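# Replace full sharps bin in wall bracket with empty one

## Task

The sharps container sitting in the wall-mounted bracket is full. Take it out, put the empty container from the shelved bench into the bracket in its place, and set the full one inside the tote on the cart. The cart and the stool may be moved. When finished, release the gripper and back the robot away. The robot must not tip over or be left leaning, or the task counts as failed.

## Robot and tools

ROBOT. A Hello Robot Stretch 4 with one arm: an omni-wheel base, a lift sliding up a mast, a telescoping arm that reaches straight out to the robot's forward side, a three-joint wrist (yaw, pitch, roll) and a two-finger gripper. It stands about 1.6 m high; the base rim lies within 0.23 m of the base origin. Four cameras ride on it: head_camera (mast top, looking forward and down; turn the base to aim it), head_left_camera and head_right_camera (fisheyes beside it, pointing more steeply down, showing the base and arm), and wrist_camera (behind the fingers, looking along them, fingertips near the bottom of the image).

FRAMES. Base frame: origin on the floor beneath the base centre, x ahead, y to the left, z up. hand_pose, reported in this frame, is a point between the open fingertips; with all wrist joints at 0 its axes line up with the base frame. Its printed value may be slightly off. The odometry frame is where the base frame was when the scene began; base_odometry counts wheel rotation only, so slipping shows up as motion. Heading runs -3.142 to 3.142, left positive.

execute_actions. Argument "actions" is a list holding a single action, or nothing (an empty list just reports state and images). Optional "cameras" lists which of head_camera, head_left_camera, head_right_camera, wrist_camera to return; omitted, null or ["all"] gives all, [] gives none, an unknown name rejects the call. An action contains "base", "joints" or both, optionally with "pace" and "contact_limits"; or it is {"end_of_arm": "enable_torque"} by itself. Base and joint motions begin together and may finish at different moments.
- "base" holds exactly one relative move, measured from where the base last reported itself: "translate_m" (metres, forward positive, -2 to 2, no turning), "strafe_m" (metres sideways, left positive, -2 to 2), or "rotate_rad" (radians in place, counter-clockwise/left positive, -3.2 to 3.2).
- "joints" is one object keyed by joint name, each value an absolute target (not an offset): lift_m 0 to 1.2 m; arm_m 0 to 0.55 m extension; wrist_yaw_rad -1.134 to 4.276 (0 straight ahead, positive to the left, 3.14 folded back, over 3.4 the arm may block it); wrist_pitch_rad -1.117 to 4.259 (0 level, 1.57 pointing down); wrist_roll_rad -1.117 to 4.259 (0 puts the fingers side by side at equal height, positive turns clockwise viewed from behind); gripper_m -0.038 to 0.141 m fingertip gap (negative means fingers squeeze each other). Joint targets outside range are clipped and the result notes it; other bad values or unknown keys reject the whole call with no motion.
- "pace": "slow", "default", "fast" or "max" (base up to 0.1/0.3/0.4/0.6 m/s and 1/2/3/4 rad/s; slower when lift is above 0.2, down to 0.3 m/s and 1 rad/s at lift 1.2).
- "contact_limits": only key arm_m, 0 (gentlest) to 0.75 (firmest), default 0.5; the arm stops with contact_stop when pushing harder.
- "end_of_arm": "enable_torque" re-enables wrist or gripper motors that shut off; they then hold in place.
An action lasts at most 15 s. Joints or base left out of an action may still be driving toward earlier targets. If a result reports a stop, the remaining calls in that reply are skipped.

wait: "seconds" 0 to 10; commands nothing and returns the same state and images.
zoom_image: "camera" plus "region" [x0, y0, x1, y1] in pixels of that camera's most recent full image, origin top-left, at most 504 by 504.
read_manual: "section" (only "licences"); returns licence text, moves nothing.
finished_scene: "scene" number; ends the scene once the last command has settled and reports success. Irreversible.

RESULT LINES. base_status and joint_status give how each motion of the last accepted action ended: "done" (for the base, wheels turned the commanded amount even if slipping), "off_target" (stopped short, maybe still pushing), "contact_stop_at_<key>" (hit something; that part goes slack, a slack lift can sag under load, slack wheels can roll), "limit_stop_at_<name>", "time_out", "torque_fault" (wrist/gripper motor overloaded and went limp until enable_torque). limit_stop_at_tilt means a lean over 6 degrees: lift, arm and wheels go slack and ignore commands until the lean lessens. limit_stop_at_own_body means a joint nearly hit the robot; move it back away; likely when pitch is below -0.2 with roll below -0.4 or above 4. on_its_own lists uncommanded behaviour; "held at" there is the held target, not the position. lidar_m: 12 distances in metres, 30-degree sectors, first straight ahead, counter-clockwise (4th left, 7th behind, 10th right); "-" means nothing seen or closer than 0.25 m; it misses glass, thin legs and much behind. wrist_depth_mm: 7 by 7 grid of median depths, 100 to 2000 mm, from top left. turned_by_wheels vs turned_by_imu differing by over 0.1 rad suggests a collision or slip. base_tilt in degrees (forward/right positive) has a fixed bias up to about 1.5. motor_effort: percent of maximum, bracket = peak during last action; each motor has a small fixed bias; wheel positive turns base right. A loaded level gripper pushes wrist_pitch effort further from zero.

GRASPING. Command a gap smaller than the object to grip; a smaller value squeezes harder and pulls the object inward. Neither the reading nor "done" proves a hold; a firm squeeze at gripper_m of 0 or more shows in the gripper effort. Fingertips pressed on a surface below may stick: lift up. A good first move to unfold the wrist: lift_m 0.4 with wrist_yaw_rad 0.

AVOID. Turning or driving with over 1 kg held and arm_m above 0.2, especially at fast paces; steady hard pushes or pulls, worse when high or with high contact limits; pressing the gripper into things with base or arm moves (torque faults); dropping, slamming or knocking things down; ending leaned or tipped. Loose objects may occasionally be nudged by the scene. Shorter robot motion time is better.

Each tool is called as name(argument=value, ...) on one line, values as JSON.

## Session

execute_actions(actions=[{"joints":{"lift_m":0.4,"wrist_yaw_rad":0,"gripper_m":0.14}}])

Scene clock: 2.47 s.
base_odometry: x=+0.000 y=+0.000 heading=+0.000 (m, m, rad; odometry frame)
turned_by_wheels: +0.000 (rad since the last result)
turned_by_imu: +0.000 (rad since the last result)
base_tilt: forward=+0.3 right=-0.3 (deg)
lidar_m: 1.68 1.71 1.52 1.35 2.39 2.24 2.43 1.46 1.37 1.48 1.65 1.59
base_status: not commanded
joint_positions: lift_m=+0.400 arm_m=+0.002 wrist_yaw_rad=+0.001 wrist_pitch_rad=+0.014 wrist_roll_rad=+0.004 gripper_m=+0.140
joint_status: all done
motor_effort: lift_m=+23(25) arm_m=-1(1) wrist_yaw_rad=-3(10) wrist_pitch_rad=-6(6) wrist_roll_rad=-1(0) gripper_m=+1(4) wheel_0=+0(0) wheel_1=+0(0) wheel_2=+0(0) (%)
hand_pose: x=+0.4616 y=-0.0873 z=+0.5740 quat_wxyz=(+1.000, +0.002, +0.007, +0.000) (m; base frame)
wrist_depth_mm: 1537 1808 - - - 1921 1756 / 1499 1756 - - - 1397 1205 / 1464 1756 - - - 1983 1808 / 1464 1756 - - - - 1756 / 1430 1708 - - - 1921 1808 / 1464 1618 204 1808 1499 1464 1537 / 1430 1430 1366 723 1281 1182 1160
pictures: head_camera, head_left_camera, head_right_camera, wrist_camera
Images, in order (width x height): head_camera 420x560, head_left_camera 420x672, head_right_camera 420x672, wrist_camera 616x392.

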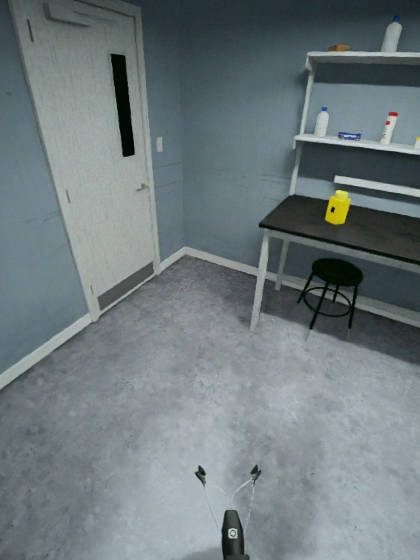

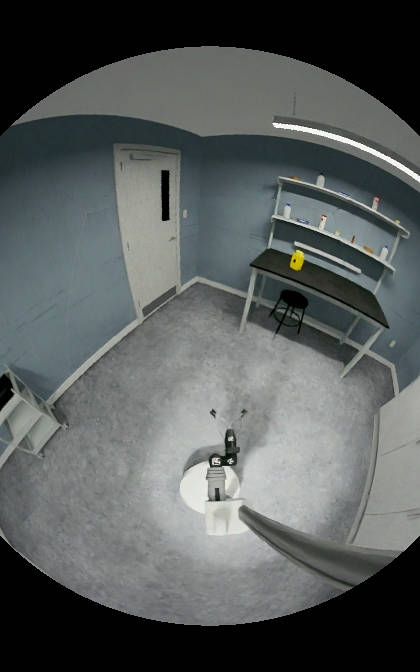

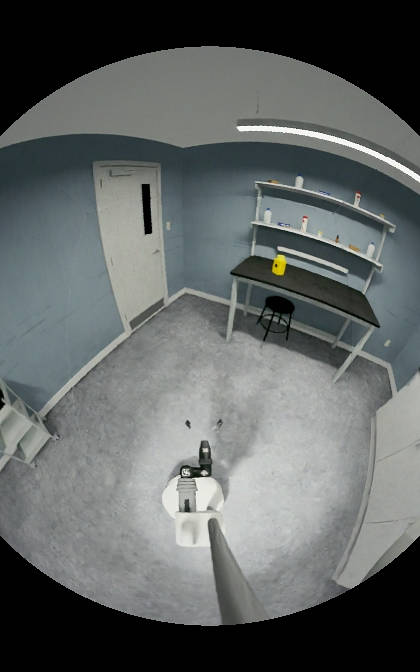

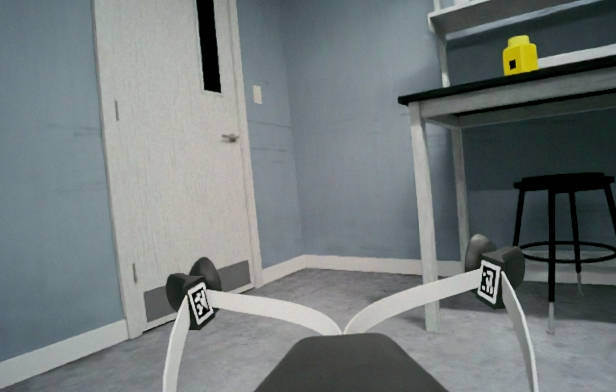

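execute_actions(actions=[{"base":{"rotate_rad":2.66},"pace":"fast"}], cameras=["head_camera","head_right_camera","wrist_camera"])

Scene clock: 11.53 s.
base_odometry: x=+0.000 y=+0.000 heading=+2.660 (m, m, rad; odometry frame)
turned_by_wheels: +2.660 (rad since the last result)
turned_by_imu: +2.614 (rad since the last result)
base_tilt: forward=+0.3 right=-0.3 (deg)
lidar_m: 2.23 2.46 1.47 1.40 1.53 1.62 1.63 1.71 1.72 1.43 1.35 2.38
base_status: done
joint_positions: lift_m=+0.400 arm_m=+0.002 wrist_yaw_rad=+0.000 wrist_pitch_rad=+0.014 wrist_roll_rad=+0.004 gripper_m=+0.140
joint_status: not commanded
motor_effort: lift_m=+21(23) arm_m=-1(1) wrist_yaw_rad=-2(1) wrist_pitch_rad=-6(6) wrist_roll_rad=+1(0) gripper_m=+0(0) wheel_0=-2(10) wheel_1=-1(8) wheel_2=+0(11) (%)
hand_pose: x=+0.4615 y=-0.0873 z=+0.5742 quat_wxyz=(+1.000, +0.002, +0.007, +0.000) (m; base frame)
wrist_depth_mm: - - - - - 1983 1921 / - - - - - - 1983 / - - - - - - 1921 / - - - - - - 1983 / - - - - - 1983 - / - - 204 1756 1499 1430 1576 / 1499 1397 1397 723 1281 1160 1138
pictures: head_camera, head_right_camera, wrist_camera
Images, in order (width x height): head_camera 420x560, head_right_camera 420x672, wrist_camera 616x392.

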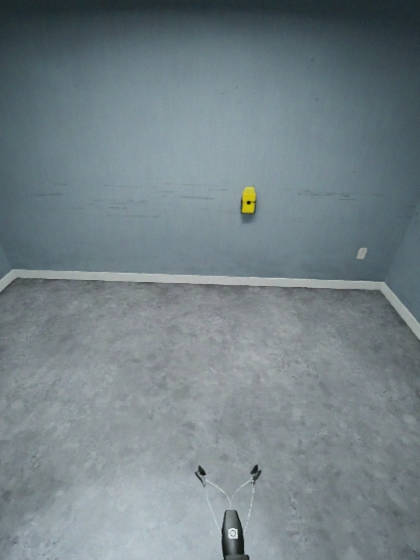

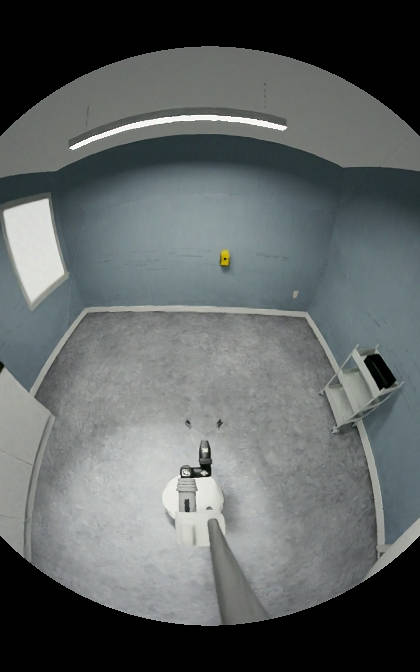

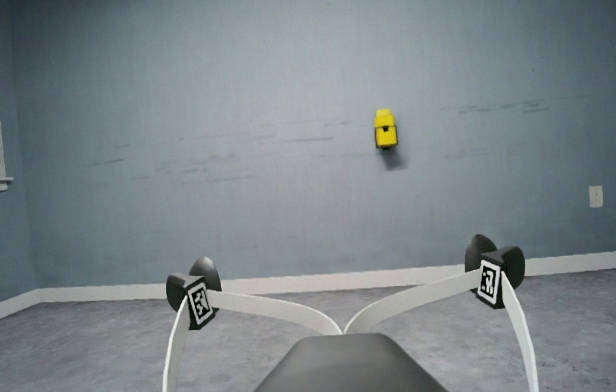

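execute_actions(actions=[{"base":{"rotate_rad":-0.05}}], cameras=[])

execute_actions(actions=[{"base":{"translate_m":1.45},"joints":{"lift_m":0.68},"pace":"max"}], cameras=[])

execute_actions(actions=[{"base":{"strafe_m":-0.11}}], cameras=["head_camera","wrist_camera"])

Scene clock: 23.10 s.
base_odometry: x=+0.000 y=+0.000 heading=+2.610 (m, m, rad; odometry frame)
turned_by_wheels: -0.049 (rad since the last result)
turned_by_imu: -0.049 (rad since the last result)
base_tilt: forward=+0.3 right=-0.3 (deg)
lidar_m: 2.20 2.41 1.47 1.41 1.49 1.66 1.69 1.65 1.76 1.68 1.35 2.39
base_status: done
joint_positions: lift_m=+0.400 arm_m=+0.002 wrist_yaw_rad=+0.000 wrist_pitch_rad=+0.014 wrist_roll_rad=+0.004 gripper_m=+0.140
joint_status: not commanded
motor_effort: lift_m=+21(21) arm_m=-1(1) wrist_yaw_rad=-1(2) wrist_pitch_rad=-5(6) wrist_roll_rad=+0(0) gripper_m=+0(2) wheel_0=+3(6) wheel_1=+2(5) wheel_2=+2(3) (%)
hand_pose: x=+0.4615 y=-0.0874 z=+0.5742 quat_wxyz=(+1.000, +0.002, +0.007, +0.000) (m; base frame)
wrist_depth_mm: - - - - - - - / - - - - - - - / - - - - - - - / - - - - - - - / - - - - - - - / - - 203 1808 1537 1430 1537 / 1499 1397 1397 715 1308 1182 1160
pictures: none
No camera images: the call's "cameras" was empty. Leave "cameras" out to get every camera's image.

Scene clock: 27.27 s.
base_odometry: x=-1.250 y=+0.734 heading=+2.610 (m, m, rad; odometry frame)
turned_by_wheels: +0.000 (rad since the last result)
turned_by_imu: +0.001 (rad since the last result)
base_tilt: forward=+0.3 right=-0.3 (deg)
lidar_m: 0.84 0.90 1.30 1.98 1.72 2.05 3.86 2.40 1.42 1.69 1.23 0.80
base_status: done
joint_positions: lift_m=+0.680 arm_m=+0.002 wrist_yaw_rad=+0.000 wrist_pitch_rad=+0.014 wrist_roll_rad=+0.004 gripper_m=+0.140
joint_status: all done
motor_effort: lift_m=+21(27) arm_m=-1(1) wrist_yaw_rad=-1(1) wrist_pitch_rad=-5(6) wrist_roll_rad=-1(1) gripper_m=+1(1) wheel_0=+0(8) wheel_1=+0(8) wheel_2=+1(15) (%)
hand_pose: x=+0.4615 y=-0.0874 z=+0.8542 quat_wxyz=(+1.000, +0.002, +0.007, +0.000) (m; base frame)
wrist_depth_mm: 691 683 668 654 640 627 627 / 691 691 668 668 647 640 627 / 707 699 683 661 654 647 634 / 707 691 683 668 661 549 640 / 707 707 691 683 668 535 640 / 723 715 203 683 668 654 647 / 732 715 699 397 668 668 647
pictures: none
No camera images: the call's "cameras" was empty. Leave "cameras" out to get every camera's image.

Scene clock: 28.80 s.
base_odometry: x=-1.195 y=+0.829 heading=+2.610 (m, m, rad; odometry frame)
turned_by_wheels: +0.000 (rad since the last result)
turned_by_imu: +0.000 (rad since the last result)
base_tilt: forward=+0.4 right=-0.3 (deg)
lidar_m: 0.75 0.89 1.26 2.09 1.81 2.25 3.89 2.22 1.31 1.59 1.23 0.79
base_status: done
joint_positions: lift_m=+0.680 arm_m=+0.002 wrist_yaw_rad=+0.000 wrist_pitch_rad=+0.014 wrist_roll_rad=+0.004 gripper_m=+0.140
joint_status: not commanded
motor_effort: lift_m=+21(21) arm_m=-1(1) wrist_yaw_rad=+0(1) wrist_pitch_rad=-5(4) wrist_roll_rad=-1(0) gripper_m=+2(3) wheel_0=+0(13) wheel_1=+0(11) wheel_2=+0(1) (%)
hand_pose: x=+0.4615 y=-0.0874 z=+0.8542 quat_wxyz=(+1.000, +0.002, +0.007, +0.000) (m; base frame)
wrist_depth_mm: 691 683 668 654 647 627 627 / 683 691 668 647 647 634 634 / 707 691 668 661 654 640 634 / 707 683 691 676 559 640 640 / 707 707 691 668 574 640 640 / 715 707 202 676 654 661 647 / 723 715 699 394 668 654 661
pictures: head_camera, wrist_camera
Images, in order (width x height): head_camera 420x560, wrist_camera 616x392.

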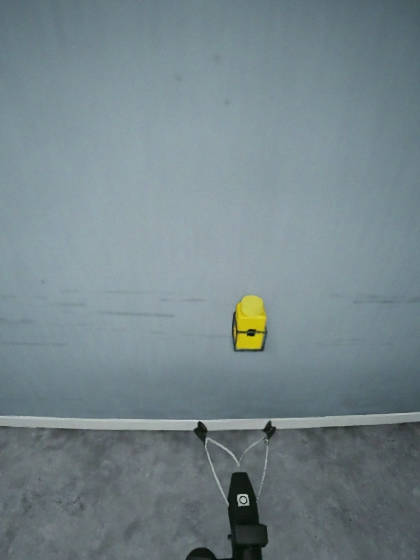

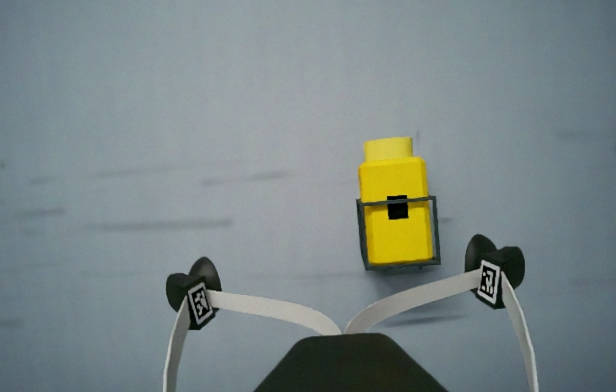

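execute_actions(actions=[{"base":{"rotate_rad":0.02},"joints":{"lift_m":0.724}}], cameras=[])

execute_actions(actions=[{"base":{"strafe_m":-0.085},"joints":{"arm_m":0.2}}], cameras=["wrist_camera"])

Scene clock: 39.93 s.
base_odometry: x=-1.195 y=+0.829 heading=+2.630 (m, m, rad; odometry frame)
turned_by_wheels: +0.020 (rad since the last result)
turned_by_imu: +0.019 (rad since the last result)
base_tilt: forward=+0.4 right=-0.3 (deg)
lidar_m: 0.76 0.91 1.31 2.09 1.79 2.27 3.90 2.21 1.30 1.58 1.19 0.78
base_status: done
joint_positions: lift_m=+0.724 arm_m=+0.002 wrist_yaw_rad=+0.000 wrist_pitch_rad=+0.014 wrist_roll_rad=+0.004 gripper_m=+0.140
joint_status: all done
motor_effort: lift_m=+23(26) arm_m=-1(1) wrist_yaw_rad=+0(1) wrist_pitch_rad=-6(5) wrist_roll_rad=-1(1) gripper_m=+1(1) wheel_0=-2(3) wheel_1=+1(4) wheel_2=+0(4) (%)
hand_pose: x=+0.4615 y=-0.0874 z=+0.8980 quat_wxyz=(+1.000, +0.002, +0.007, +0.000) (m; base frame)
wrist_depth_mm: 699 691 668 654 640 627 615 / 699 683 668 654 647 634 615 / 715 691 683 661 647 640 621 / 707 699 676 661 559 634 627 / 732 699 683 676 554 539 627 / 732 715 204 683 569 647 634 / 741 715 707 397 668 661 640
pictures: none
No camera images: the call's "cameras" was empty. Leave "cameras" out to get every camera's image.

Scene clock: 41.63 s.
base_odometry: x=-1.153 y=+0.903 heading=+2.630 (m, m, rad; odometry frame)
turned_by_wheels: +0.000 (rad since the last result)
turned_by_imu: +0.000 (rad since the last result)
base_tilt: forward=+0.3 right=-0.3 (deg)
lidar_m: 0.74 0.91 1.31 2.16 1.88 2.38 3.82 2.11 1.22 1.49 1.19 0.90
base_status: done
joint_positions: lift_m=+0.724 arm_m=+0.199 wrist_yaw_rad=+0.000 wrist_pitch_rad=+0.014 wrist_roll_rad=+0.004 gripper_m=+0.140
joint_status: all done
motor_effort: lift_m=+23(23) arm_m=+5(4) wrist_yaw_rad=+0(0) wrist_pitch_rad=-6(5) wrist_roll_rad=+0(1) gripper_m=+0(3) wheel_0=+0(8) wheel_1=+0(11) wheel_2=+0(0) (%)
hand_pose: x=+0.6585 y=-0.0874 z=+0.8980 quat_wxyz=(+1.000, +0.002, +0.007, +0.000) (m; base frame)
wrist_depth_mm: 488 473 462 455 445 433 427 / 488 477 466 459 445 439 430 / 492 484 469 462 449 439 433 / 500 488 477 466 370 442 436 / 500 496 473 469 357 442 436 / 508 496 202 364 353 449 445 / 512 496 488 291 384 459 442
pictures: wrist_camera
Images, in order (width x height): wrist_camera 616x392.

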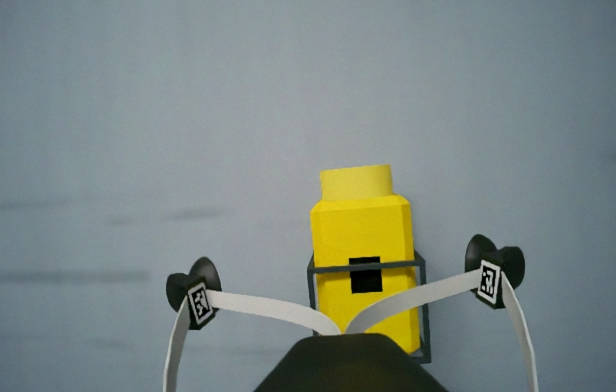

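execute_actions(actions=[{"base":{"strafe_m":-0.025},"joints":{"arm_m":0.28,"lift_m":0.73}}], cameras=["wrist_camera"])

Scene clock: 49.17 s.
base_odometry: x=-1.141 y=+0.925 heading=+2.630 (m, m, rad; odometry frame)
turned_by_wheels: +0.000 (rad since the last result)
turned_by_imu: -0.001 (rad since the last result)
base_tilt: forward=+0.3 right=-0.3 (deg)
lidar_m: 0.73 0.93 1.31 2.18 1.93 2.43 3.82 2.03 1.21 1.47 1.22 0.86
base_status: done
joint_positions: lift_m=+0.730 arm_m=+0.279 wrist_yaw_rad=+0.000 wrist_pitch_rad=+0.014 wrist_roll_rad=+0.004 gripper_m=+0.140
joint_status: all done
motor_effort: lift_m=+23(26) arm_m=+5(5) wrist_yaw_rad=+0(0) wrist_pitch_rad=-6(6) wrist_roll_rad=-1(0) gripper_m=-3(1) wheel_0=+0(8) wheel_1=+0(9) wheel_2=+0(1) (%)
hand_pose: x=+0.7385 y=-0.0874 z=+0.9040 quat_wxyz=(+1.000, +0.002, +0.007, +0.000) (m; base frame)
wrist_depth_mm: 399 389 379 373 366 357 349 / 399 392 387 377 366 357 351 / 407 394 389 377 370 362 355 / 407 397 389 294 373 366 357 / 415 404 394 281 277 364 362 / 421 404 203 278 277 368 366 / 421 410 402 197 276 375 366
pictures: wrist_camera
Images, in order (width x height): wrist_camera 616x392.

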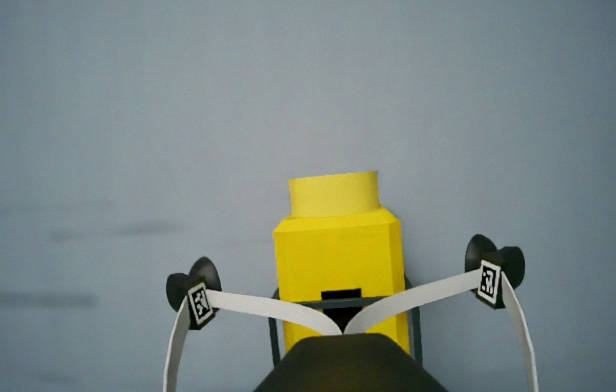

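execute_actions(actions=[{"joints":{"arm_m":0.373}}], cameras=["wrist_camera"])

Scene clock: 53.83 s.
base_odometry: x=-1.141 y=+0.925 heading=+2.630 (m, m, rad; odometry frame)
turned_by_wheels: +0.000 (rad since the last result)
turned_by_imu: -0.001 (rad since the last result)
base_tilt: forward=+0.4 right=-0.3 (deg)
lidar_m: 0.76 0.92 1.29 2.18 1.90 2.43 3.83 2.07 1.22 1.48 1.21 0.89
base_status: not commanded
joint_positions: lift_m=+0.730 arm_m=+0.372 wrist_yaw_rad=+0.000 wrist_pitch_rad=+0.014 wrist_roll_rad=+0.004 gripper_m=+0.140
joint_status: all done
motor_effort: lift_m=+23(23) arm_m=+5(4) wrist_yaw_rad=+0(0) wrist_pitch_rad=-6(6) wrist_roll_rad=-1(0) gripper_m=+3(1) wheel_0=+1(1) wheel_1=+0(0) wheel_2=+0(0) (%)
hand_pose: x=+0.8315 y=-0.0874 z=+0.9040 quat_wxyz=(+1.000, +0.002, +0.007, +0.000) (m; base frame)
wrist_depth_mm: 300 296 287 281 274 270 265 / 301 297 289 283 277 271 267 / 306 298 291 283 279 273 268 / 307 300 296 195 210 273 268 / 312 303 297 188 183 272 273 / 314 307 199 186 182 276 274 / 317 310 301 146 182 279 276
pictures: wrist_camera
Images, in order (width x height): wrist_camera 616x392.

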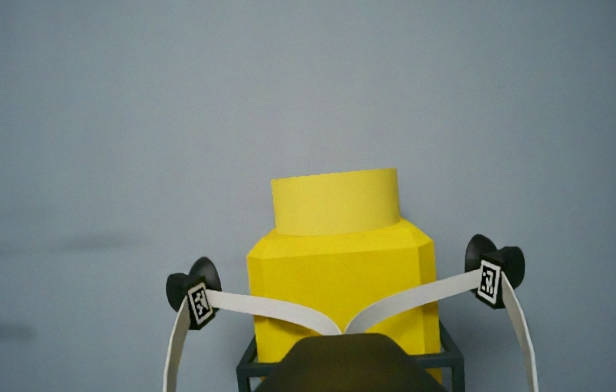

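execute_actions(actions=[{"joints":{"gripper_m":0.07}}], cameras=[])

execute_actions(actions=[{"joints":{"gripper_m":0.035,"arm_m":0.385},"pace":"slow"}], cameras=[])

execute_actions(actions=[{"joints":{"lift_m":0.87},"pace":"slow"}], cameras=["wrist_camera"])

execute_actions(actions=[{"joints":{"arm_m":0.0}}], cameras=[])

execute_actions(actions=[{"base":{"rotate_rad":-1.6},"pace":"slow"}], cameras=["head_camera"])

Scene clock: 64.90 s.
base_odometry: x=-1.141 y=+0.925 heading=+2.630 (m, m, rad; odometry frame)
turned_by_wheels: +0.000 (rad since the last result)
turned_by_imu: -0.001 (rad since the last result)
base_tilt: forward=+0.4 right=-0.3 (deg)
lidar_m: 0.78 0.88 1.30 2.20 1.92 2.45 3.83 2.04 1.22 1.48 1.23 0.88
base_status: not commanded
joint_positions: lift_m=+0.730 arm_m=+0.373 wrist_yaw_rad=+0.002 wrist_pitch_rad=+0.014 wrist_roll_rad=+0.004 gripper_m=+0.070
joint_status: all done
motor_effort: lift_m=+23(23) arm_m=+2(5) wrist_yaw_rad=-6(6) wrist_pitch_rad=-4(6) wrist_roll_rad=-1(1) gripper_m=-18(15) wheel_0=+0(1) wheel_1=+0(0) wheel_2=+0(0) (%)
hand_pose: x=+0.8322 y=-0.0869 z=+0.9041 quat_wxyz=(+1.000, +0.002, +0.007, +0.001) (m; base frame)
wrist_depth_mm: 298 294 285 279 273 267 263 / 303 296 289 283 276 270 265 / 304 297 290 285 278 272 266 / 307 301 293 187 198 274 268 / 310 303 294 182 177 274 271 / 312 306 190 179 176 193 274 / 315 307 300 123 177 279 274
pictures: none
No camera images: the call's "cameras" was empty. Leave "cameras" out to get every camera's image.

Scene clock: 66.53 s.
base_odometry: x=-1.141 y=+0.925 heading=+2.630 (m, m, rad; odometry frame)
turned_by_wheels: +0.000 (rad since the last result)
turned_by_imu: +0.000 (rad since the last result)
base_tilt: forward=+0.4 right=-0.2 (deg)
lidar_m: 0.84 0.90 1.29 2.22 1.96 2.39 3.90 2.04 1.21 1.49 1.23 0.90
base_status: not commanded
joint_positions: lift_m=+0.730 arm_m=+0.385 wrist_yaw_rad=+0.002 wrist_pitch_rad=+0.013 wrist_roll_rad=+0.004 gripper_m=+0.036
joint_status: all done
motor_effort: lift_m=+23(23) arm_m=+2(6) wrist_yaw_rad=-7(7) wrist_pitch_rad=-4(6) wrist_roll_rad=+0(0) gripper_m=-26(29) wheel_0=+1(1) wheel_1=+0(0) wheel_2=+1(1) (%)
hand_pose: x=+0.8443 y=-0.0867 z=+0.9042 quat_wxyz=(+1.000, +0.002, +0.007, +0.001) (m; base frame)
wrist_depth_mm: 286 282 272 268 263 256 252 / 289 282 278 270 263 258 254 / 293 286 279 272 265 262 255 / 294 287 279 176 183 262 257 / 296 290 282 171 166 263 259 / 298 294 182 167 164 177 259 / 301 294 289 121 164 266 264
pictures: none
No camera images: the call's "cameras" was empty. Leave "cameras" out to get every camera's image.

Scene clock: 68.50 s.
base_odometry: x=-1.141 y=+0.925 heading=+2.630 (m, m, rad; odometry frame)
turned_by_wheels: +0.000 (rad since the last result)
turned_by_imu: +0.000 (rad since the last result)
base_tilt: forward=+0.4 right=-0.3 (deg)
lidar_m: 0.74 0.90 1.31 2.18 1.90 2.39 3.85 2.05 1.19 1.47 1.20 0.89
base_status: not commanded
joint_positions: lift_m=+0.870 arm_m=+0.385 wrist_yaw_rad=+0.000 wrist_pitch_rad=+0.020 wrist_roll_rad=+0.004 gripper_m=+0.036
joint_status: all done
on_its_own: wrist_pitch_rad is at rest, and its effort (-24) is outside its rest range (-23 to +23)
motor_effort: lift_m=+26(24) arm_m=+1(2) wrist_yaw_rad=-1(7) wrist_pitch_rad=-24(27) wrist_roll_rad=-1(1) gripper_m=-22(27) wheel_0=+1(1) wheel_1=+0(0) wheel_2=+1(1) (%)
hand_pose: x=+0.8441 y=-0.0873 z=+1.0420 quat_wxyz=(+1.000, +0.002, +0.010, +0.000) (m; base frame)
wrist_depth_mm: 286 279 273 266 263 257 251 / 287 282 274 268 263 257 253 / 291 283 278 272 266 260 257 / 294 287 281 176 186 263 258 / 296 290 283 171 166 264 260 / 300 294 182 167 164 182 260 / 306 296 290 120 163 268 264
pictures: wrist_camera
Images, in order (width x height): wrist_camera 616x392.

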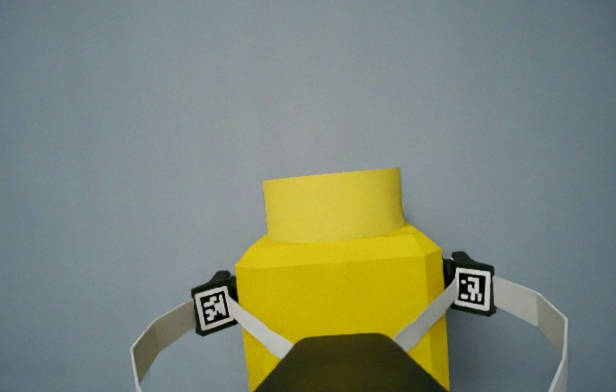

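Scene clock: 70.73 s.
base_odometry: x=-1.141 y=+0.925 heading=+2.630 (m, m, rad; odometry frame)
turned_by_wheels: +0.000 (rad since the last result)
turned_by_imu: +0.000 (rad since the last result)
base_tilt: forward=+0.4 right=-0.3 (deg)
lidar_m: 0.41 0.92 1.29 2.20 1.91 2.42 3.83 2.08 1.19 1.48 1.23 0.39
base_status: not commanded
joint_positions: lift_m=+0.870 arm_m=+0.003 wrist_yaw_rad=+0.000 wrist_pitch_rad=+0.020 wrist_roll_rad=+0.004 gripper_m=+0.036
joint_status: all done
joint sent to its limit — the command would take arm_m past its lower limit, so that joint was sent only as far as its limit.
on_its_own: wrist_pitch_rad is at rest, and its effort (-24) is outside its rest range (-23 to +23)
motor_effort: lift_m=+25(26) arm_m=-5(6) wrist_yaw_rad=+1(2) wrist_pitch_rad=-24(25) wrist_roll_rad=-1(0) gripper_m=-22(25) wheel_0=+0(0) wheel_1=+0(0) wheel_2=+1(1) (%)
hand_pose: x=+0.4621 y=-0.0875 z=+1.0419 quat_wxyz=(+1.000, +0.002, +0.010, +0.000) (m; base frame)
wrist_depth_mm: 691 676 661 640 627 621 609 / 707 683 668 661 640 615 615 / 699 691 668 661 640 627 615 / 715 691 668 175 186 634 621 / 715 699 691 171 167 634 621 / 732 707 183 167 164 182 634 / 732 715 707 120 164 654 640
pictures: none
No camera images: the call's "cameras" was empty. Leave "cameras" out to get every camera's image.

Scene clock: 73.60 s.
base_odometry: x=-1.141 y=+0.925 heading=+1.031 (m, m, rad; odometry frame)
turned_by_wheels: -1.599 (rad since the last result)
turned_by_imu: -1.573 (rad since the last result)
base_tilt: forward=+0.4 right=-0.3 (deg)
lidar_m: 0.39 1.21 0.92 0.73 0.92 1.29 2.23 1.91 2.37 3.04 2.08 0.39
base_status: done
joint_positions: lift_m=+0.870 arm_m=+0.003 wrist_yaw_rad=+0.000 wrist_pitch_rad=+0.020 wrist_roll_rad=+0.004 gripper_m=+0.036
joint_status: not commanded
on_its_own: wrist_pitch_rad is at rest, and its effort (-24) is outside its rest range (-23 to +23)
motor_effort: lift_m=+25(25) arm_m=-5(5) wrist_yaw_rad=+0(1) wrist_pitch_rad=-24(24) wrist_roll_rad=+0(1) gripper_m=-21(23) wheel_0=+2(6) wheel_1=+4(9) wheel_2=+2(7) (%)
hand_pose: x=+0.4621 y=-0.0875 z=+1.0420 quat_wxyz=(+1.000, +0.002, +0.010, +0.000) (m; base frame)
wrist_depth_mm: 1366 1366 1281 1281 1255 1205 1182 / 1308 1336 1255 1281 1255 1255 1205 / 1255 1336 1308 1308 1281 1229 1229 / 1255 1366 1308 175 187 1255 1229 / 1229 1366 1336 170 166 1281 1229 / 1255 1366 183 167 164 182 904 / 1182 1397 1366 120 164 1281 1182
pictures: head_camera
Images, in order (width x height): head_camera 420x560.

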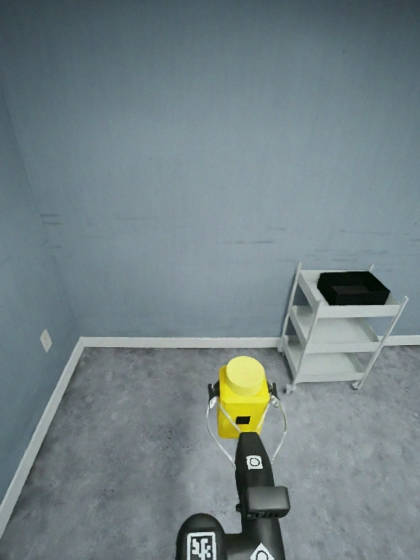

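execute_actions(actions=[{"base":{"strafe_m":-0.73}}], cameras=[])

execute_actions(actions=[{"base":{"translate_m":0.45}}], cameras=["head_camera"])

Scene clock: 88.40 s.
base_odometry: x=-0.515 y=+0.550 heading=+1.031 (m, m, rad; odometry frame)
turned_by_wheels: +0.000 (rad since the last result)
turned_by_imu: -0.003 (rad since the last result)
base_tilt: forward=+0.4 right=-0.3 (deg)
lidar_m: 0.39 1.53 1.66 1.50 1.65 2.32 1.67 1.72 2.38 2.32 2.08 0.42
base_status: done
joint_positions: lift_m=+0.870 arm_m=+0.003 wrist_yaw_rad=+0.000 wrist_pitch_rad=+0.020 wrist_roll_rad=+0.004 gripper_m=+0.036
joint_status: not commanded
on_its_own: wrist_pitch_rad is at rest, and its effort (-24) is outside its rest range (-23 to +23)
motor_effort: lift_m=+25(25) arm_m=-5(5) wrist_yaw_rad=+0(1) wrist_pitch_rad=-24(23) wrist_roll_rad=-1(2) gripper_m=-22(23) wheel_0=+1(6) wheel_1=-2(14) wheel_2=+0(1) (%)
hand_pose: x=+0.4621 y=-0.0874 z=+1.0420 quat_wxyz=(+1.000, +0.002, +0.010, +0.000) (m; base frame)
wrist_depth_mm: 1308 1281 1255 1281 1255 1229 1182 / 1308 1336 1281 1281 1255 1229 1205 / 1336 1366 1281 1281 1255 1255 1205 / 1397 1336 1336 175 186 1255 1229 / 1366 1336 1336 171 166 1255 1229 / 1397 1366 183 167 163 181 1255 / 1430 1397 1308 120 163 1308 1281
pictures: none
No camera images: the call's "cameras" was empty. Leave "cameras" out to get every camera's image.

Scene clock: 91.37 s.
base_odometry: x=-0.283 y=+0.936 heading=+1.031 (m, m, rad; odometry frame)
turned_by_wheels: +0.000 (rad since the last result)
turned_by_imu: +0.000 (rad since the last result)
base_tilt: forward=+0.4 right=-0.2 (deg)
lidar_m: 0.41 1.08 1.53 1.58 1.66 2.30 2.14 2.19 2.43 2.31 1.47 0.40
base_status: done
joint_positions: lift_m=+0.870 arm_m=+0.003 wrist_yaw_rad=+0.000 wrist_pitch_rad=+0.020 wrist_roll_rad=+0.004 gripper_m=+0.036
joint_status: not commanded
on_its_own: wrist_pitch_rad is at rest, and its effort (-24) is outside its rest range (-23 to +23)
motor_effort: lift_m=+25(25) arm_m=-5(5) wrist_yaw_rad=-1(2) wrist_pitch_rad=-24(24) wrist_roll_rad=+0(2) gripper_m=-23(21) wheel_0=+2(7) wheel_1=+1(8) wheel_2=+2(9) (%)
hand_pose: x=+0.4621 y=-0.0874 z=+1.0420 quat_wxyz=(+1.000, +0.002, +0.010, +0.000) (m; base frame)
wrist_depth_mm: 854 842 820 809 798 778 778 / 854 854 820 831 788 788 778 / 866 854 831 820 809 798 768 / 878 866 842 175 187 809 778 / 878 866 854 170 166 809 798 / 891 878 182 167 164 182 798 / 904 891 866 120 163 820 809
pictures: head_camera
Images, in order (width x height): head_camera 420x560.

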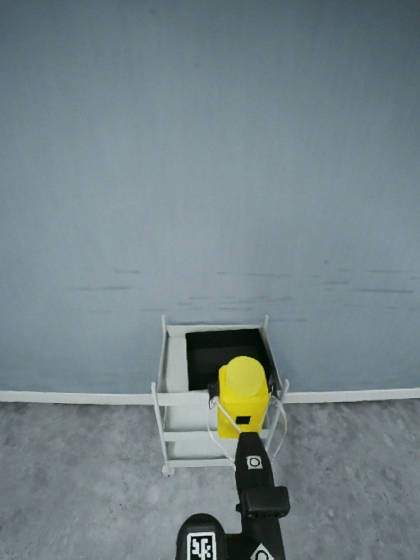

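execute_actions(actions=[{"base":{"translate_m":0.21},"joints":{"arm_m":0.14}}], cameras=[])

execute_actions(actions=[{"joints":{"lift_m":0.72}}], cameras=["head_camera","wrist_camera"])

zoom_image(camera="head_camera", region=[100, 280, 380, 560])

Scene clock: 103.67 s.
base_odometry: x=-0.176 y=+1.116 heading=+1.032 (m, m, rad; odometry frame)
turned_by_wheels: +0.001 (rad since the last result)
turned_by_imu: +0.000 (rad since the last result)
base_tilt: forward=+0.3 right=-0.3 (deg)
lidar_m: 0.39 0.44 1.18 1.58 1.59 2.29 2.30 2.41 2.45 2.36 1.17 0.40
base_status: done
joint_positions: lift_m=+0.870 arm_m=+0.139 wrist_yaw_rad=+0.000 wrist_pitch_rad=+0.020 wrist_roll_rad=+0.004 gripper_m=+0.036
joint_status: all done
on_its_own: wrist_pitch_rad is at rest, and its effort (-24) is outside its rest range (-23 to +23)
motor_effort: lift_m=+25(25) arm_m=+5(6) wrist_yaw_rad=-1(0) wrist_pitch_rad=-24(24) wrist_roll_rad=-1(1) gripper_m=-25(23) wheel_0=+3(8) wheel_1=+2(10) wheel_2=+2(10) (%)
hand_pose: x=+0.5985 y=-0.0874 z=+1.0420 quat_wxyz=(+1.000, +0.002, +0.010, +0.000) (m; base frame)
wrist_depth_mm: 488 477 469 462 455 452 439 / 488 484 473 466 462 445 449 / 492 488 480 473 462 455 449 / 496 496 484 175 187 462 452 / 508 504 488 171 166 462 455 / 512 504 182 167 164 182 462 / 521 508 500 120 163 469 462
pictures: none
No camera images: the call's "cameras" was empty. Leave "cameras" out to get every camera's image.

Scene clock: 105.37 s.
base_odometry: x=-0.176 y=+1.116 heading=+1.032 (m, m, rad; odometry frame)
turned_by_wheels: +0.000 (rad since the last result)
turned_by_imu: +0.000 (rad since the last result)
base_tilt: forward=+0.3 right=-0.3 (deg)
lidar_m: 0.41 0.42 1.21 1.57 1.60 2.31 2.34 2.39 2.46 2.35 1.17 0.43
base_status: not commanded
joint_positions: lift_m=+0.720 arm_m=+0.139 wrist_yaw_rad=+0.000 wrist_pitch_rad=+0.020 wrist_roll_rad=+0.004 gripper_m=+0.036
joint_status: all done
on_its_own: wrist_pitch_rad is at rest, and its effort (-25) is outside its rest range (-23 to +23)
motor_effort: lift_m=+20(24) arm_m=+4(5) wrist_yaw_rad=-2(1) wrist_pitch_rad=-25(24) wrist_roll_rad=-3(3) gripper_m=-22(22) wheel_0=+3(3) wheel_1=+2(2) wheel_2=+2(2) (%)
hand_pose: x=+0.5985 y=-0.0874 z=+0.8924 quat_wxyz=(+1.000, +0.002, +0.010, +0.000) (m; base frame)
wrist_depth_mm: 492 477 466 466 459 449 439 / 492 484 473 469 462 452 449 / 496 484 484 473 466 455 445 / 504 492 484 175 186 459 452 / 504 496 488 170 166 459 455 / 512 500 182 167 164 182 462 / 525 504 500 120 164 466 462
pictures: head_camera, wrist_camera
Images, in order (width x height): head_camera 420x560, wrist_camera 616x392.

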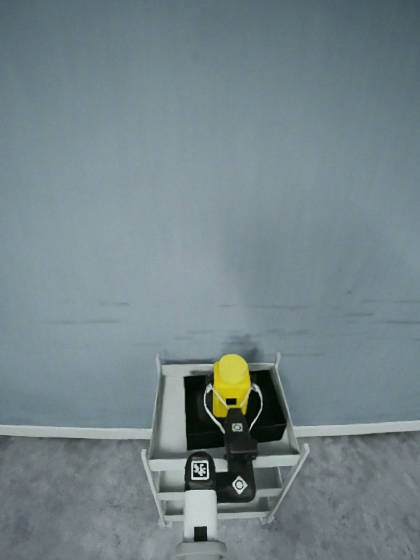

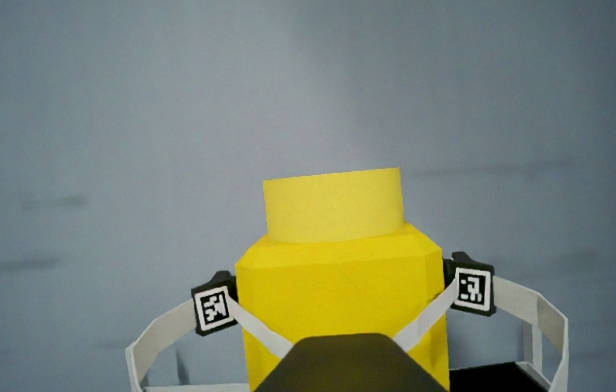

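Region (100, 280, 380, 560) of head_camera's 420x560 image, scaled by 1.800, with more detail than that image has.

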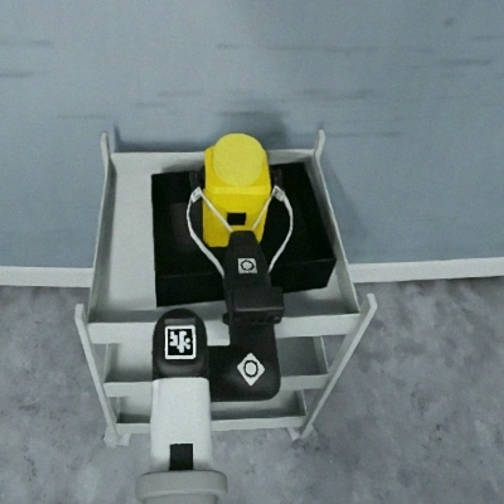

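execute_actions(actions=[{"joints":{"lift_m":0.645},"pace":"slow"}], cameras=["wrist_camera"])

Scene clock: 110.63 s.
base_odometry: x=-0.176 y=+1.116 heading=+1.032 (m, m, rad; odometry frame)
turned_by_wheels: +0.000 (rad since the last result)
turned_by_imu: -0.001 (rad since the last result)
base_tilt: forward=+0.4 right=-0.3 (deg)
lidar_m: 0.39 0.41 1.23 1.56 1.60 2.32 2.32 2.44 2.42 2.35 1.15 0.39
base_status: not commanded
joint_positions: lift_m=+0.645 arm_m=+0.139 wrist_yaw_rad=+0.000 wrist_pitch_rad=+0.020 wrist_roll_rad=+0.004 gripper_m=+0.036
joint_status: all done
on_its_own: wrist_pitch_rad is at rest, and its effort (-24) is outside its rest range (-23 to +23)
motor_effort: lift_m=+20(21) arm_m=+4(4) wrist_yaw_rad=-1(1) wrist_pitch_rad=-24(24) wrist_roll_rad=+0(1) gripper_m=-23(20) wheel_0=+2(2) wheel_1=+2(2) wheel_2=+2(2) (%)
hand_pose: x=+0.5985 y=-0.0874 z=+0.8174 quat_wxyz=(+1.000, +0.002, +0.010, +0.000) (m; base frame)
wrist_depth_mm: 484 480 473 462 459 449 439 / 488 480 477 469 459 452 445 / 496 488 480 466 466 455 449 / 500 496 484 175 187 455 449 / 504 496 484 171 166 462 455 / 508 496 183 167 163 182 413 / 517 310 329 120 164 332 279
pictures: wrist_camera
Images, in order (width x height): wrist_camera 616x392.

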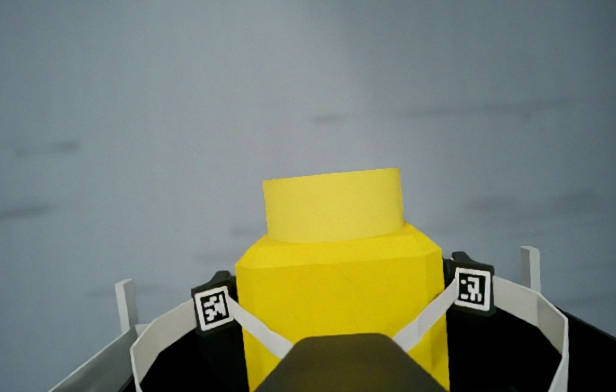

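execute_actions(actions=[{"joints":{"lift_m":0.632},"pace":"slow"}], cameras=[])

Scene clock: 124.23 s.
base_odometry: x=-0.176 y=+1.116 heading=+1.032 (m, m, rad; odometry frame)
turned_by_wheels: +0.000 (rad since the last result)
turned_by_imu: -0.001 (rad since the last result)
base_tilt: forward=+0.4 right=-0.2 (deg)
lidar_m: 0.39 0.40 1.21 1.57 1.61 2.33 2.33 2.41 2.46 2.36 1.17 0.43
base_status: not commanded
joint_positions: lift_m=+0.632 arm_m=+0.139 wrist_yaw_rad=+0.000 wrist_pitch_rad=+0.020 wrist_roll_rad=+0.004 gripper_m=+0.036
joint_status: all done
on_its_own: wrist_pitch_rad is at rest, and its effort (-24) is outside its rest range (-23 to +23)
motor_effort: lift_m=+20(21) arm_m=+5(5) wrist_yaw_rad=-2(2) wrist_pitch_rad=-24(24) wrist_roll_rad=+0(1) gripper_m=-22(22) wheel_0=+2(3) wheel_1=+2(2) wheel_2=+2(2) (%)
hand_pose: x=+0.5985 y=-0.0874 z=+0.8044 quat_wxyz=(+1.000, +0.002, +0.010, +0.000) (m; base frame)
wrist_depth_mm: 488 480 473 462 455 445 439 / 492 484 473 466 462 452 445 / 496 492 480 469 462 455 445 / 504 492 484 175 187 462 452 / 512 496 484 170 166 459 455 / 508 500 182 167 164 182 259 / 517 285 325 120 164 332 282
pictures: none
No camera images: the call's "cameras" was empty. Leave "cameras" out to get every camera's image.

execute_actions(actions=[{"joints":{"lift_m":0.623},"pace":"slow"}], cameras=[])

Scene clock: 129.07 s.
base_odometry: x=-0.176 y=+1.116 heading=+1.032 (m, m, rad; odometry frame)
turned_by_wheels: +0.000 (rad since the last result)
turned_by_imu: +0.000 (rad since the last result)
base_tilt: forward=+0.4 right=-0.3 (deg)
lidar_m: 0.41 0.42 1.22 1.57 1.61 2.34 2.31 2.40 2.45 2.34 1.16 0.44
base_status: not commanded
joint_positions: lift_m=+0.623 arm_m=+0.139 wrist_yaw_rad=+0.000 wrist_pitch_rad=+0.018 wrist_roll_rad=+0.004 gripper_m=+0.036
joint_status: all done
motor_effort: lift_m=+19(19) arm_m=+4(5) wrist_yaw_rad=+0(1) wrist_pitch_rad=-18(24) wrist_roll_rad=-1(3) gripper_m=-23(20) wheel_0=+2(2) wheel_1=+2(2) wheel_2=+2(2) (%)
hand_pose: x=+0.5986 y=-0.0874 z=+0.7960 quat_wxyz=(+1.000, +0.002, +0.009, +0.000) (m; base frame)
wrist_depth_mm: 492 480 473 466 452 452 439 / 492 484 477 466 459 452 445 / 500 488 477 477 466 455 449 / 504 492 484 175 186 462 452 / 508 504 484 171 166 459 452 / 512 413 183 167 164 182 259 / 319 226 327 120 164 329 279
pictures: none
No camera images: the call's "cameras" was empty. Leave "cameras" out to get every camera's image.

execute_actions(actions=[{"joints":{"gripper_m":0.135}}], cameras=["wrist_camera"])

execute_actions(actions=[{"joints":{"lift_m":0.8},"pace":"fast"}], cameras=[])

execute_actions(actions=[{"base":{"rotate_rad":-1.58},"joints":{"arm_m":0.0,"lift_m":0.85}}], cameras=["head_camera","head_left_camera"])

execute_actions(actions=[{"base":{"translate_m":1.4},"pace":"max"}], cameras=["head_camera"])

Scene clock: 139.50 s.
base_odometry: x=-0.176 y=+1.116 heading=+1.032 (m, m, rad; odometry frame)
turned_by_wheels: +0.000 (rad since the last result)
turned_by_imu: -0.001 (rad since the last result)
base_tilt: forward=+0.3 right=-0.3 (deg)
lidar_m: 0.38 0.40 1.20 1.58 1.58 2.34 2.33 2.41 2.46 2.34 1.14 0.42
base_status: not commanded
joint_positions: lift_m=+0.623 arm_m=+0.139 wrist_yaw_rad=+0.000 wrist_pitch_rad=+0.014 wrist_roll_rad=+0.004 gripper_m=+0.135
joint_status: all done
motor_effort: lift_m=+19(19) arm_m=+4(5) wrist_yaw_rad=-1(0) wrist_pitch_rad=-7(19) wrist_roll_rad=-2(0) gripper_m=-1(20) wheel_0=+3(2) wheel_1=+2(2) wheel_2=+2(2) (%)
hand_pose: x=+0.5986 y=-0.0874 z=+0.7972 quat_wxyz=(+1.000, +0.002, +0.007, +0.000) (m; base frame)
wrist_depth_mm: 488 480 473 466 462 452 445 / 496 488 477 469 462 452 442 / 496 488 480 473 466 459 452 / 500 492 488 197 462 455 455 / 512 496 484 187 184 392 459 / 512 418 200 185 181 312 277 / 517 263 327 148 182 330 279
pictures: wrist_camera
Images, in order (width x height): wrist_camera 616x392.

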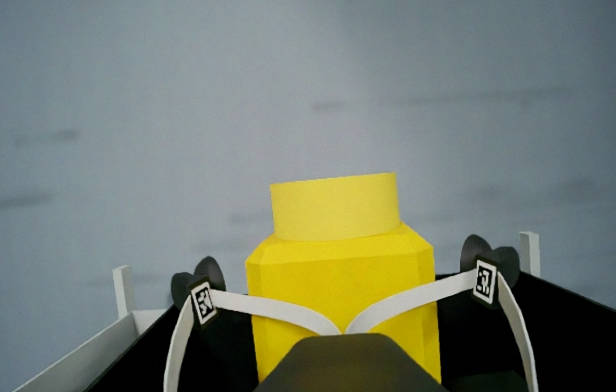

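Scene clock: 140.97 s.
base_odometry: x=-0.176 y=+1.116 heading=+1.032 (m, m, rad; odometry frame)
turned_by_wheels: +0.000 (rad since the last result)
turned_by_imu: +0.000 (rad since the last result)
base_tilt: forward=+0.3 right=-0.3 (deg)
lidar_m: 0.40 0.44 1.25 1.57 1.61 2.32 2.36 2.42 2.41 2.35 1.13 0.43
base_status: not commanded
joint_positions: lift_m=+0.800 arm_m=+0.139 wrist_yaw_rad=+0.000 wrist_pitch_rad=+0.014 wrist_roll_rad=+0.004 gripper_m=+0.135
joint_status: all done
motor_effort: lift_m=+23(24) arm_m=+4(5) wrist_yaw_rad=+0(1) wrist_pitch_rad=-7(7) wrist_roll_rad=+0(1) gripper_m=+2(0) wheel_0=+2(2) wheel_1=+2(2) wheel_2=+2(2) (%)
hand_pose: x=+0.5986 y=-0.0874 z=+0.9740 quat_wxyz=(+1.000, +0.002, +0.007, +0.000) (m; base frame)
wrist_depth_mm: 492 484 473 462 459 449 442 / 492 484 473 466 459 455 445 / 496 488 484 477 469 455 449 / 504 492 484 480 469 459 455 / 508 496 488 480 473 459 455 / 508 508 209 480 473 466 459 / 517 508 492 297 477 473 462
pictures: none
No camera images: the call's "cameras" was empty. Leave "cameras" out to get every camera's image.

Scene clock: 143.03 s.
base_odometry: x=-0.176 y=+1.116 heading=-0.547 (m, m, rad; odometry frame)
turned_by_wheels: -1.579 (rad since the last result)
turned_by_imu: -1.553 (rad since the last result)
base_tilt: forward=+0.3 right=-0.3 (deg)
lidar_m: 2.37 1.15 0.43 0.39 0.39 1.18 1.56 1.61 2.31 2.32 2.40 2.43
base_status: done
joint_positions: lift_m=+0.850 arm_m=+0.003 wrist_yaw_rad=+0.000 wrist_pitch_rad=+0.014 wrist_roll_rad=+0.004 gripper_m=+0.135
joint_status: all done
joint sent to its limit — the command would take arm_m past its lower limit, so that joint was sent only as far as its limit.
motor_effort: lift_m=+23(24) arm_m=-5(6) wrist_yaw_rad=+0(1) wrist_pitch_rad=-6(7) wrist_roll_rad=+0(2) gripper_m=-1(1) wheel_0=+3(8) wheel_1=+3(6) wheel_2=+2(7) (%)
hand_pose: x=+0.4621 y=-0.0874 z=+1.0240 quat_wxyz=(+1.000, +0.002, +0.007, +0.000) (m; base frame)
wrist_depth_mm: 1281 1808 - - - - - / 1255 1808 - - - - - / 1229 1708 - - - - - / 1182 1661 - - - - - / 1182 1618 - - - - - / 1160 1661 209 - - - - / 1160 1464 - - - - 1921
pictures: head_camera, head_left_camera
Images, in order (width x height): head_camera 420x560, head_left_camera 420x672.

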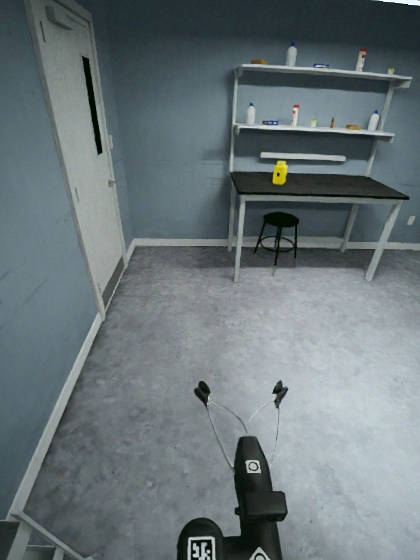

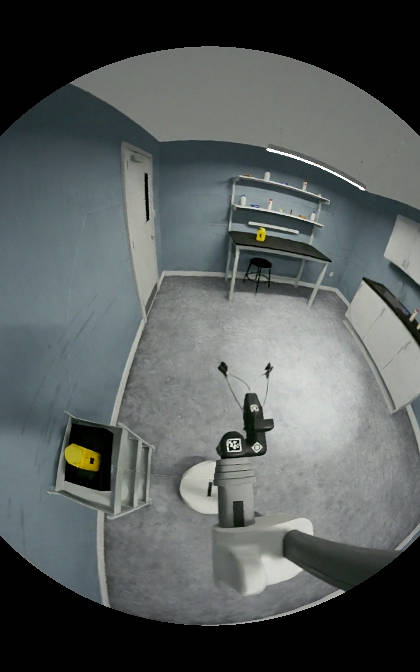

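Scene clock: 147.97 s.
base_odometry: x=+1.020 y=+0.388 heading=-0.547 (m, m, rad; odometry frame)
turned_by_wheels: +0.000 (rad since the last result)
turned_by_imu: +0.001 (rad since the last result)
base_tilt: forward=+0.3 right=-0.3 (deg)
lidar_m: 1.30 1.07 0.84 0.77 0.81 1.12 2.99 3.10 2.38 2.30 1.31 0.99
base_status: done
joint_positions: lift_m=+0.850 arm_m=+0.003 wrist_yaw_rad=+0.000 wrist_pitch_rad=+0.014 wrist_roll_rad=+0.004 gripper_m=+0.135
joint_status: not commanded
motor_effort: lift_m=+23(23) arm_m=-5(5) wrist_yaw_rad=+0(1) wrist_pitch_rad=-5(6) wrist_roll_rad=-1(0) gripper_m=+2(0) wheel_0=+2(8) wheel_1=+1(8) wheel_2=+1(11) (%)
hand_pose: x=+0.4621 y=-0.0874 z=+1.0240 quat_wxyz=(+1.000, +0.002, +0.007, +0.000) (m; base frame)
wrist_depth_mm: 1255 1661 1618 1537 1499 1464 1464 / 1229 1618 1618 1537 1499 1499 1430 / 1182 1618 1576 1576 1499 1499 1464 / 1138 1618 1576 1537 1576 1499 960 / 1078 1576 1618 1576 1499 750 732 / 1098 1618 210 1618 1576 741 1499 / 1078 1464 1661 854 1661 1576 1255
pictures: head_camera
Images, in order (width x height): head_camera 420x560.

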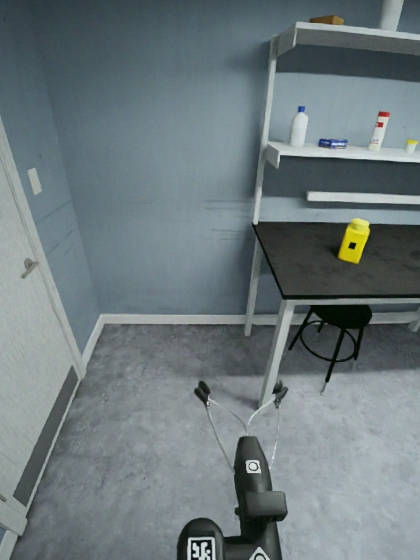

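zoom_image(camera="head_camera", region=[300, 190, 420, 310])

Region (300, 190, 420, 310) of head_camera's 420x560 image, scaled by 4.200, with more detail than that image has.

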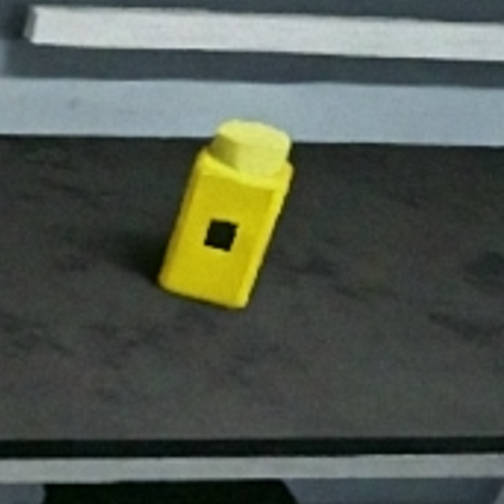

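execute_actions(actions=[{"base":{"translate_m":0.62},"joints":{"gripper_m":0.14},"pace":"max"}], cameras=[])

execute_actions(actions=[{"base":{"rotate_rad":-0.71}}], cameras=["head_camera","wrist_camera"])

Scene clock: 168.50 s.
base_odometry: x=+1.550 y=+0.066 heading=-0.547 (m, m, rad; odometry frame)
turned_by_wheels: +0.000 (rad since the last result)
turned_by_imu: +0.000 (rad since the last result)
base_tilt: forward=+0.5 right=-0.3 (deg)
lidar_m: 1.09 1.09 0.79 0.74 0.80 1.09 1.74 3.77 2.38 1.22 0.44 0.46
base_status: done
joint_positions: lift_m=+0.850 arm_m=+0.003 wrist_yaw_rad=+0.000 wrist_pitch_rad=+0.014 wrist_roll_rad=+0.004 gripper_m=+0.140
joint_status: all done
motor_effort: lift_m=+23(23) arm_m=-5(5) wrist_yaw_rad=+0(0) wrist_pitch_rad=-6(7) wrist_roll_rad=-2(0) gripper_m=+1(4) wheel_0=+1(7) wheel_1=+1(7) wheel_2=+3(11) (%)
hand_pose: x=+0.4621 y=-0.0874 z=+1.0240 quat_wxyz=(+1.000, +0.002, +0.007, +0.000) (m; base frame)
wrist_depth_mm: 946 931 931 904 891 732 809 / 976 960 931 904 917 878 878 / 976 960 931 917 904 891 878 / 991 946 960 931 904 891 891 / 976 960 960 946 931 759 640 / 991 991 204 946 917 759 452 / 1008 991 976 525 931 904 904
pictures: none
No camera images: the call's "cameras" was empty. Leave "cameras" out to get every camera's image.

Scene clock: 169.97 s.
base_odometry: x=+1.550 y=+0.066 heading=-1.256 (m, m, rad; odometry frame)
turned_by_wheels: -0.710 (rad since the last result)
turned_by_imu: -0.698 (rad since the last result)
base_tilt: forward=+0.4 right=-0.3 (deg)
lidar_m: 0.46 0.77 1.14 0.84 0.75 0.76 0.98 1.75 3.63 2.57 2.32 0.56
base_status: done
joint_positions: lift_m=+0.850 arm_m=+0.003 wrist_yaw_rad=+0.000 wrist_pitch_rad=+0.014 wrist_roll_rad=+0.004 gripper_m=+0.140
joint_status: not commanded
motor_effort: lift_m=+22(23) arm_m=-5(5) wrist_yaw_rad=-1(1) wrist_pitch_rad=-7(7) wrist_roll_rad=-1(0) gripper_m=+0(2) wheel_0=+3(8) wheel_1=+3(8) wheel_2=+0(7) (%)
hand_pose: x=+0.4621 y=-0.0874 z=+1.0240 quat_wxyz=(+1.000, +0.002, +0.007, +0.000) (m; base frame)
wrist_depth_mm: 854 788 1060 1281 1618 1983 - / 854 809 976 1060 1308 1756 - / 842 931 1098 1281 1537 - - / 854 960 1078 1182 683 1808 - / 831 917 1025 904 676 585 676 / 842 723 203 480 404 392 - / 842 891 382 231 342 484 1983
pictures: head_camera, wrist_camera
Images, in order (width x height): head_camera 420x560, wrist_camera 616x392.

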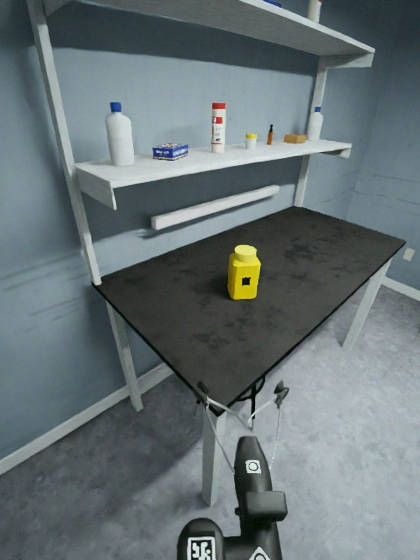

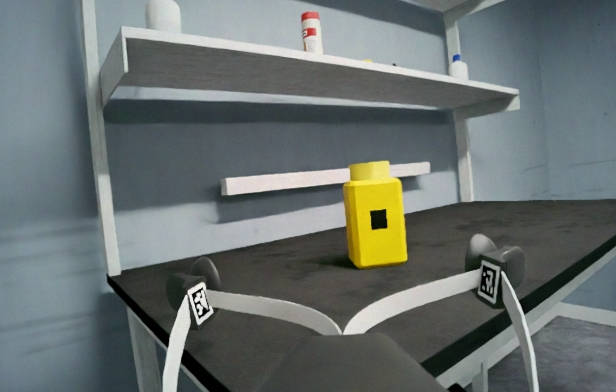

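execute_actions(actions=[{"base":{"strafe_m":-0.07},"joints":{"arm_m":0.3,"lift_m":0.87}}], cameras=["head_camera","wrist_camera"])

Scene clock: 177.10 s.
base_odometry: x=+1.483 y=+0.044 heading=-1.256 (m, m, rad; odometry frame)
turned_by_wheels: +0.000 (rad since the last result)
turned_by_imu: -0.001 (rad since the last result)
base_tilt: forward=+0.3 right=-0.2 (deg)
lidar_m: 0.46 0.67 1.13 0.89 0.81 0.81 1.05 1.72 3.52 2.53 2.22 0.64
base_status: done
joint_positions: lift_m=+0.870 arm_m=+0.299 wrist_yaw_rad=+0.000 wrist_pitch_rad=+0.014 wrist_roll_rad=+0.004 gripper_m=+0.140
joint_status: all done
motor_effort: lift_m=+23(20) arm_m=+4(6) wrist_yaw_rad=+0(1) wrist_pitch_rad=-5(6) wrist_roll_rad=-1(1) gripper_m=+1(1) wheel_0=+1(8) wheel_1=+0(12) wheel_2=+0(1) (%)
hand_pose: x=+0.7585 y=-0.0874 z=+1.0440 quat_wxyz=(+1.000, +0.002, +0.007, +0.000) (m; base frame)
wrist_depth_mm: 521 554 603 683 1255 1661 - / 683 759 866 1008 1078 1229 - / 699 788 891 1078 1281 1618 - / 691 759 854 878 1229 1499 - / 683 778 866 379 683 647 715 / 661 621 202 382 384 421 459 / 439 415 404 250 377 351 343
pictures: head_camera, wrist_camera
Images, in order (width x height): head_camera 420x560, wrist_camera 616x392.

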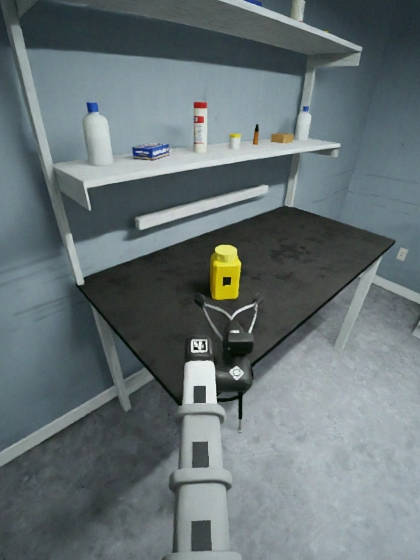

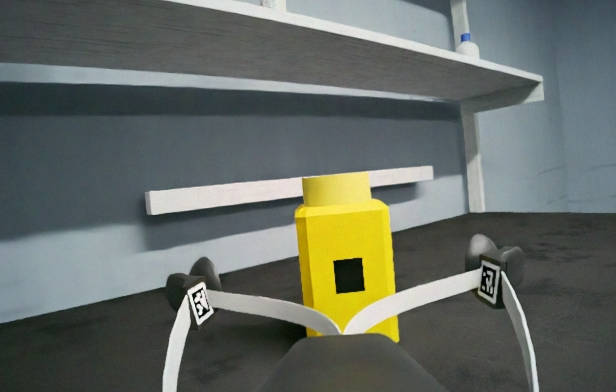

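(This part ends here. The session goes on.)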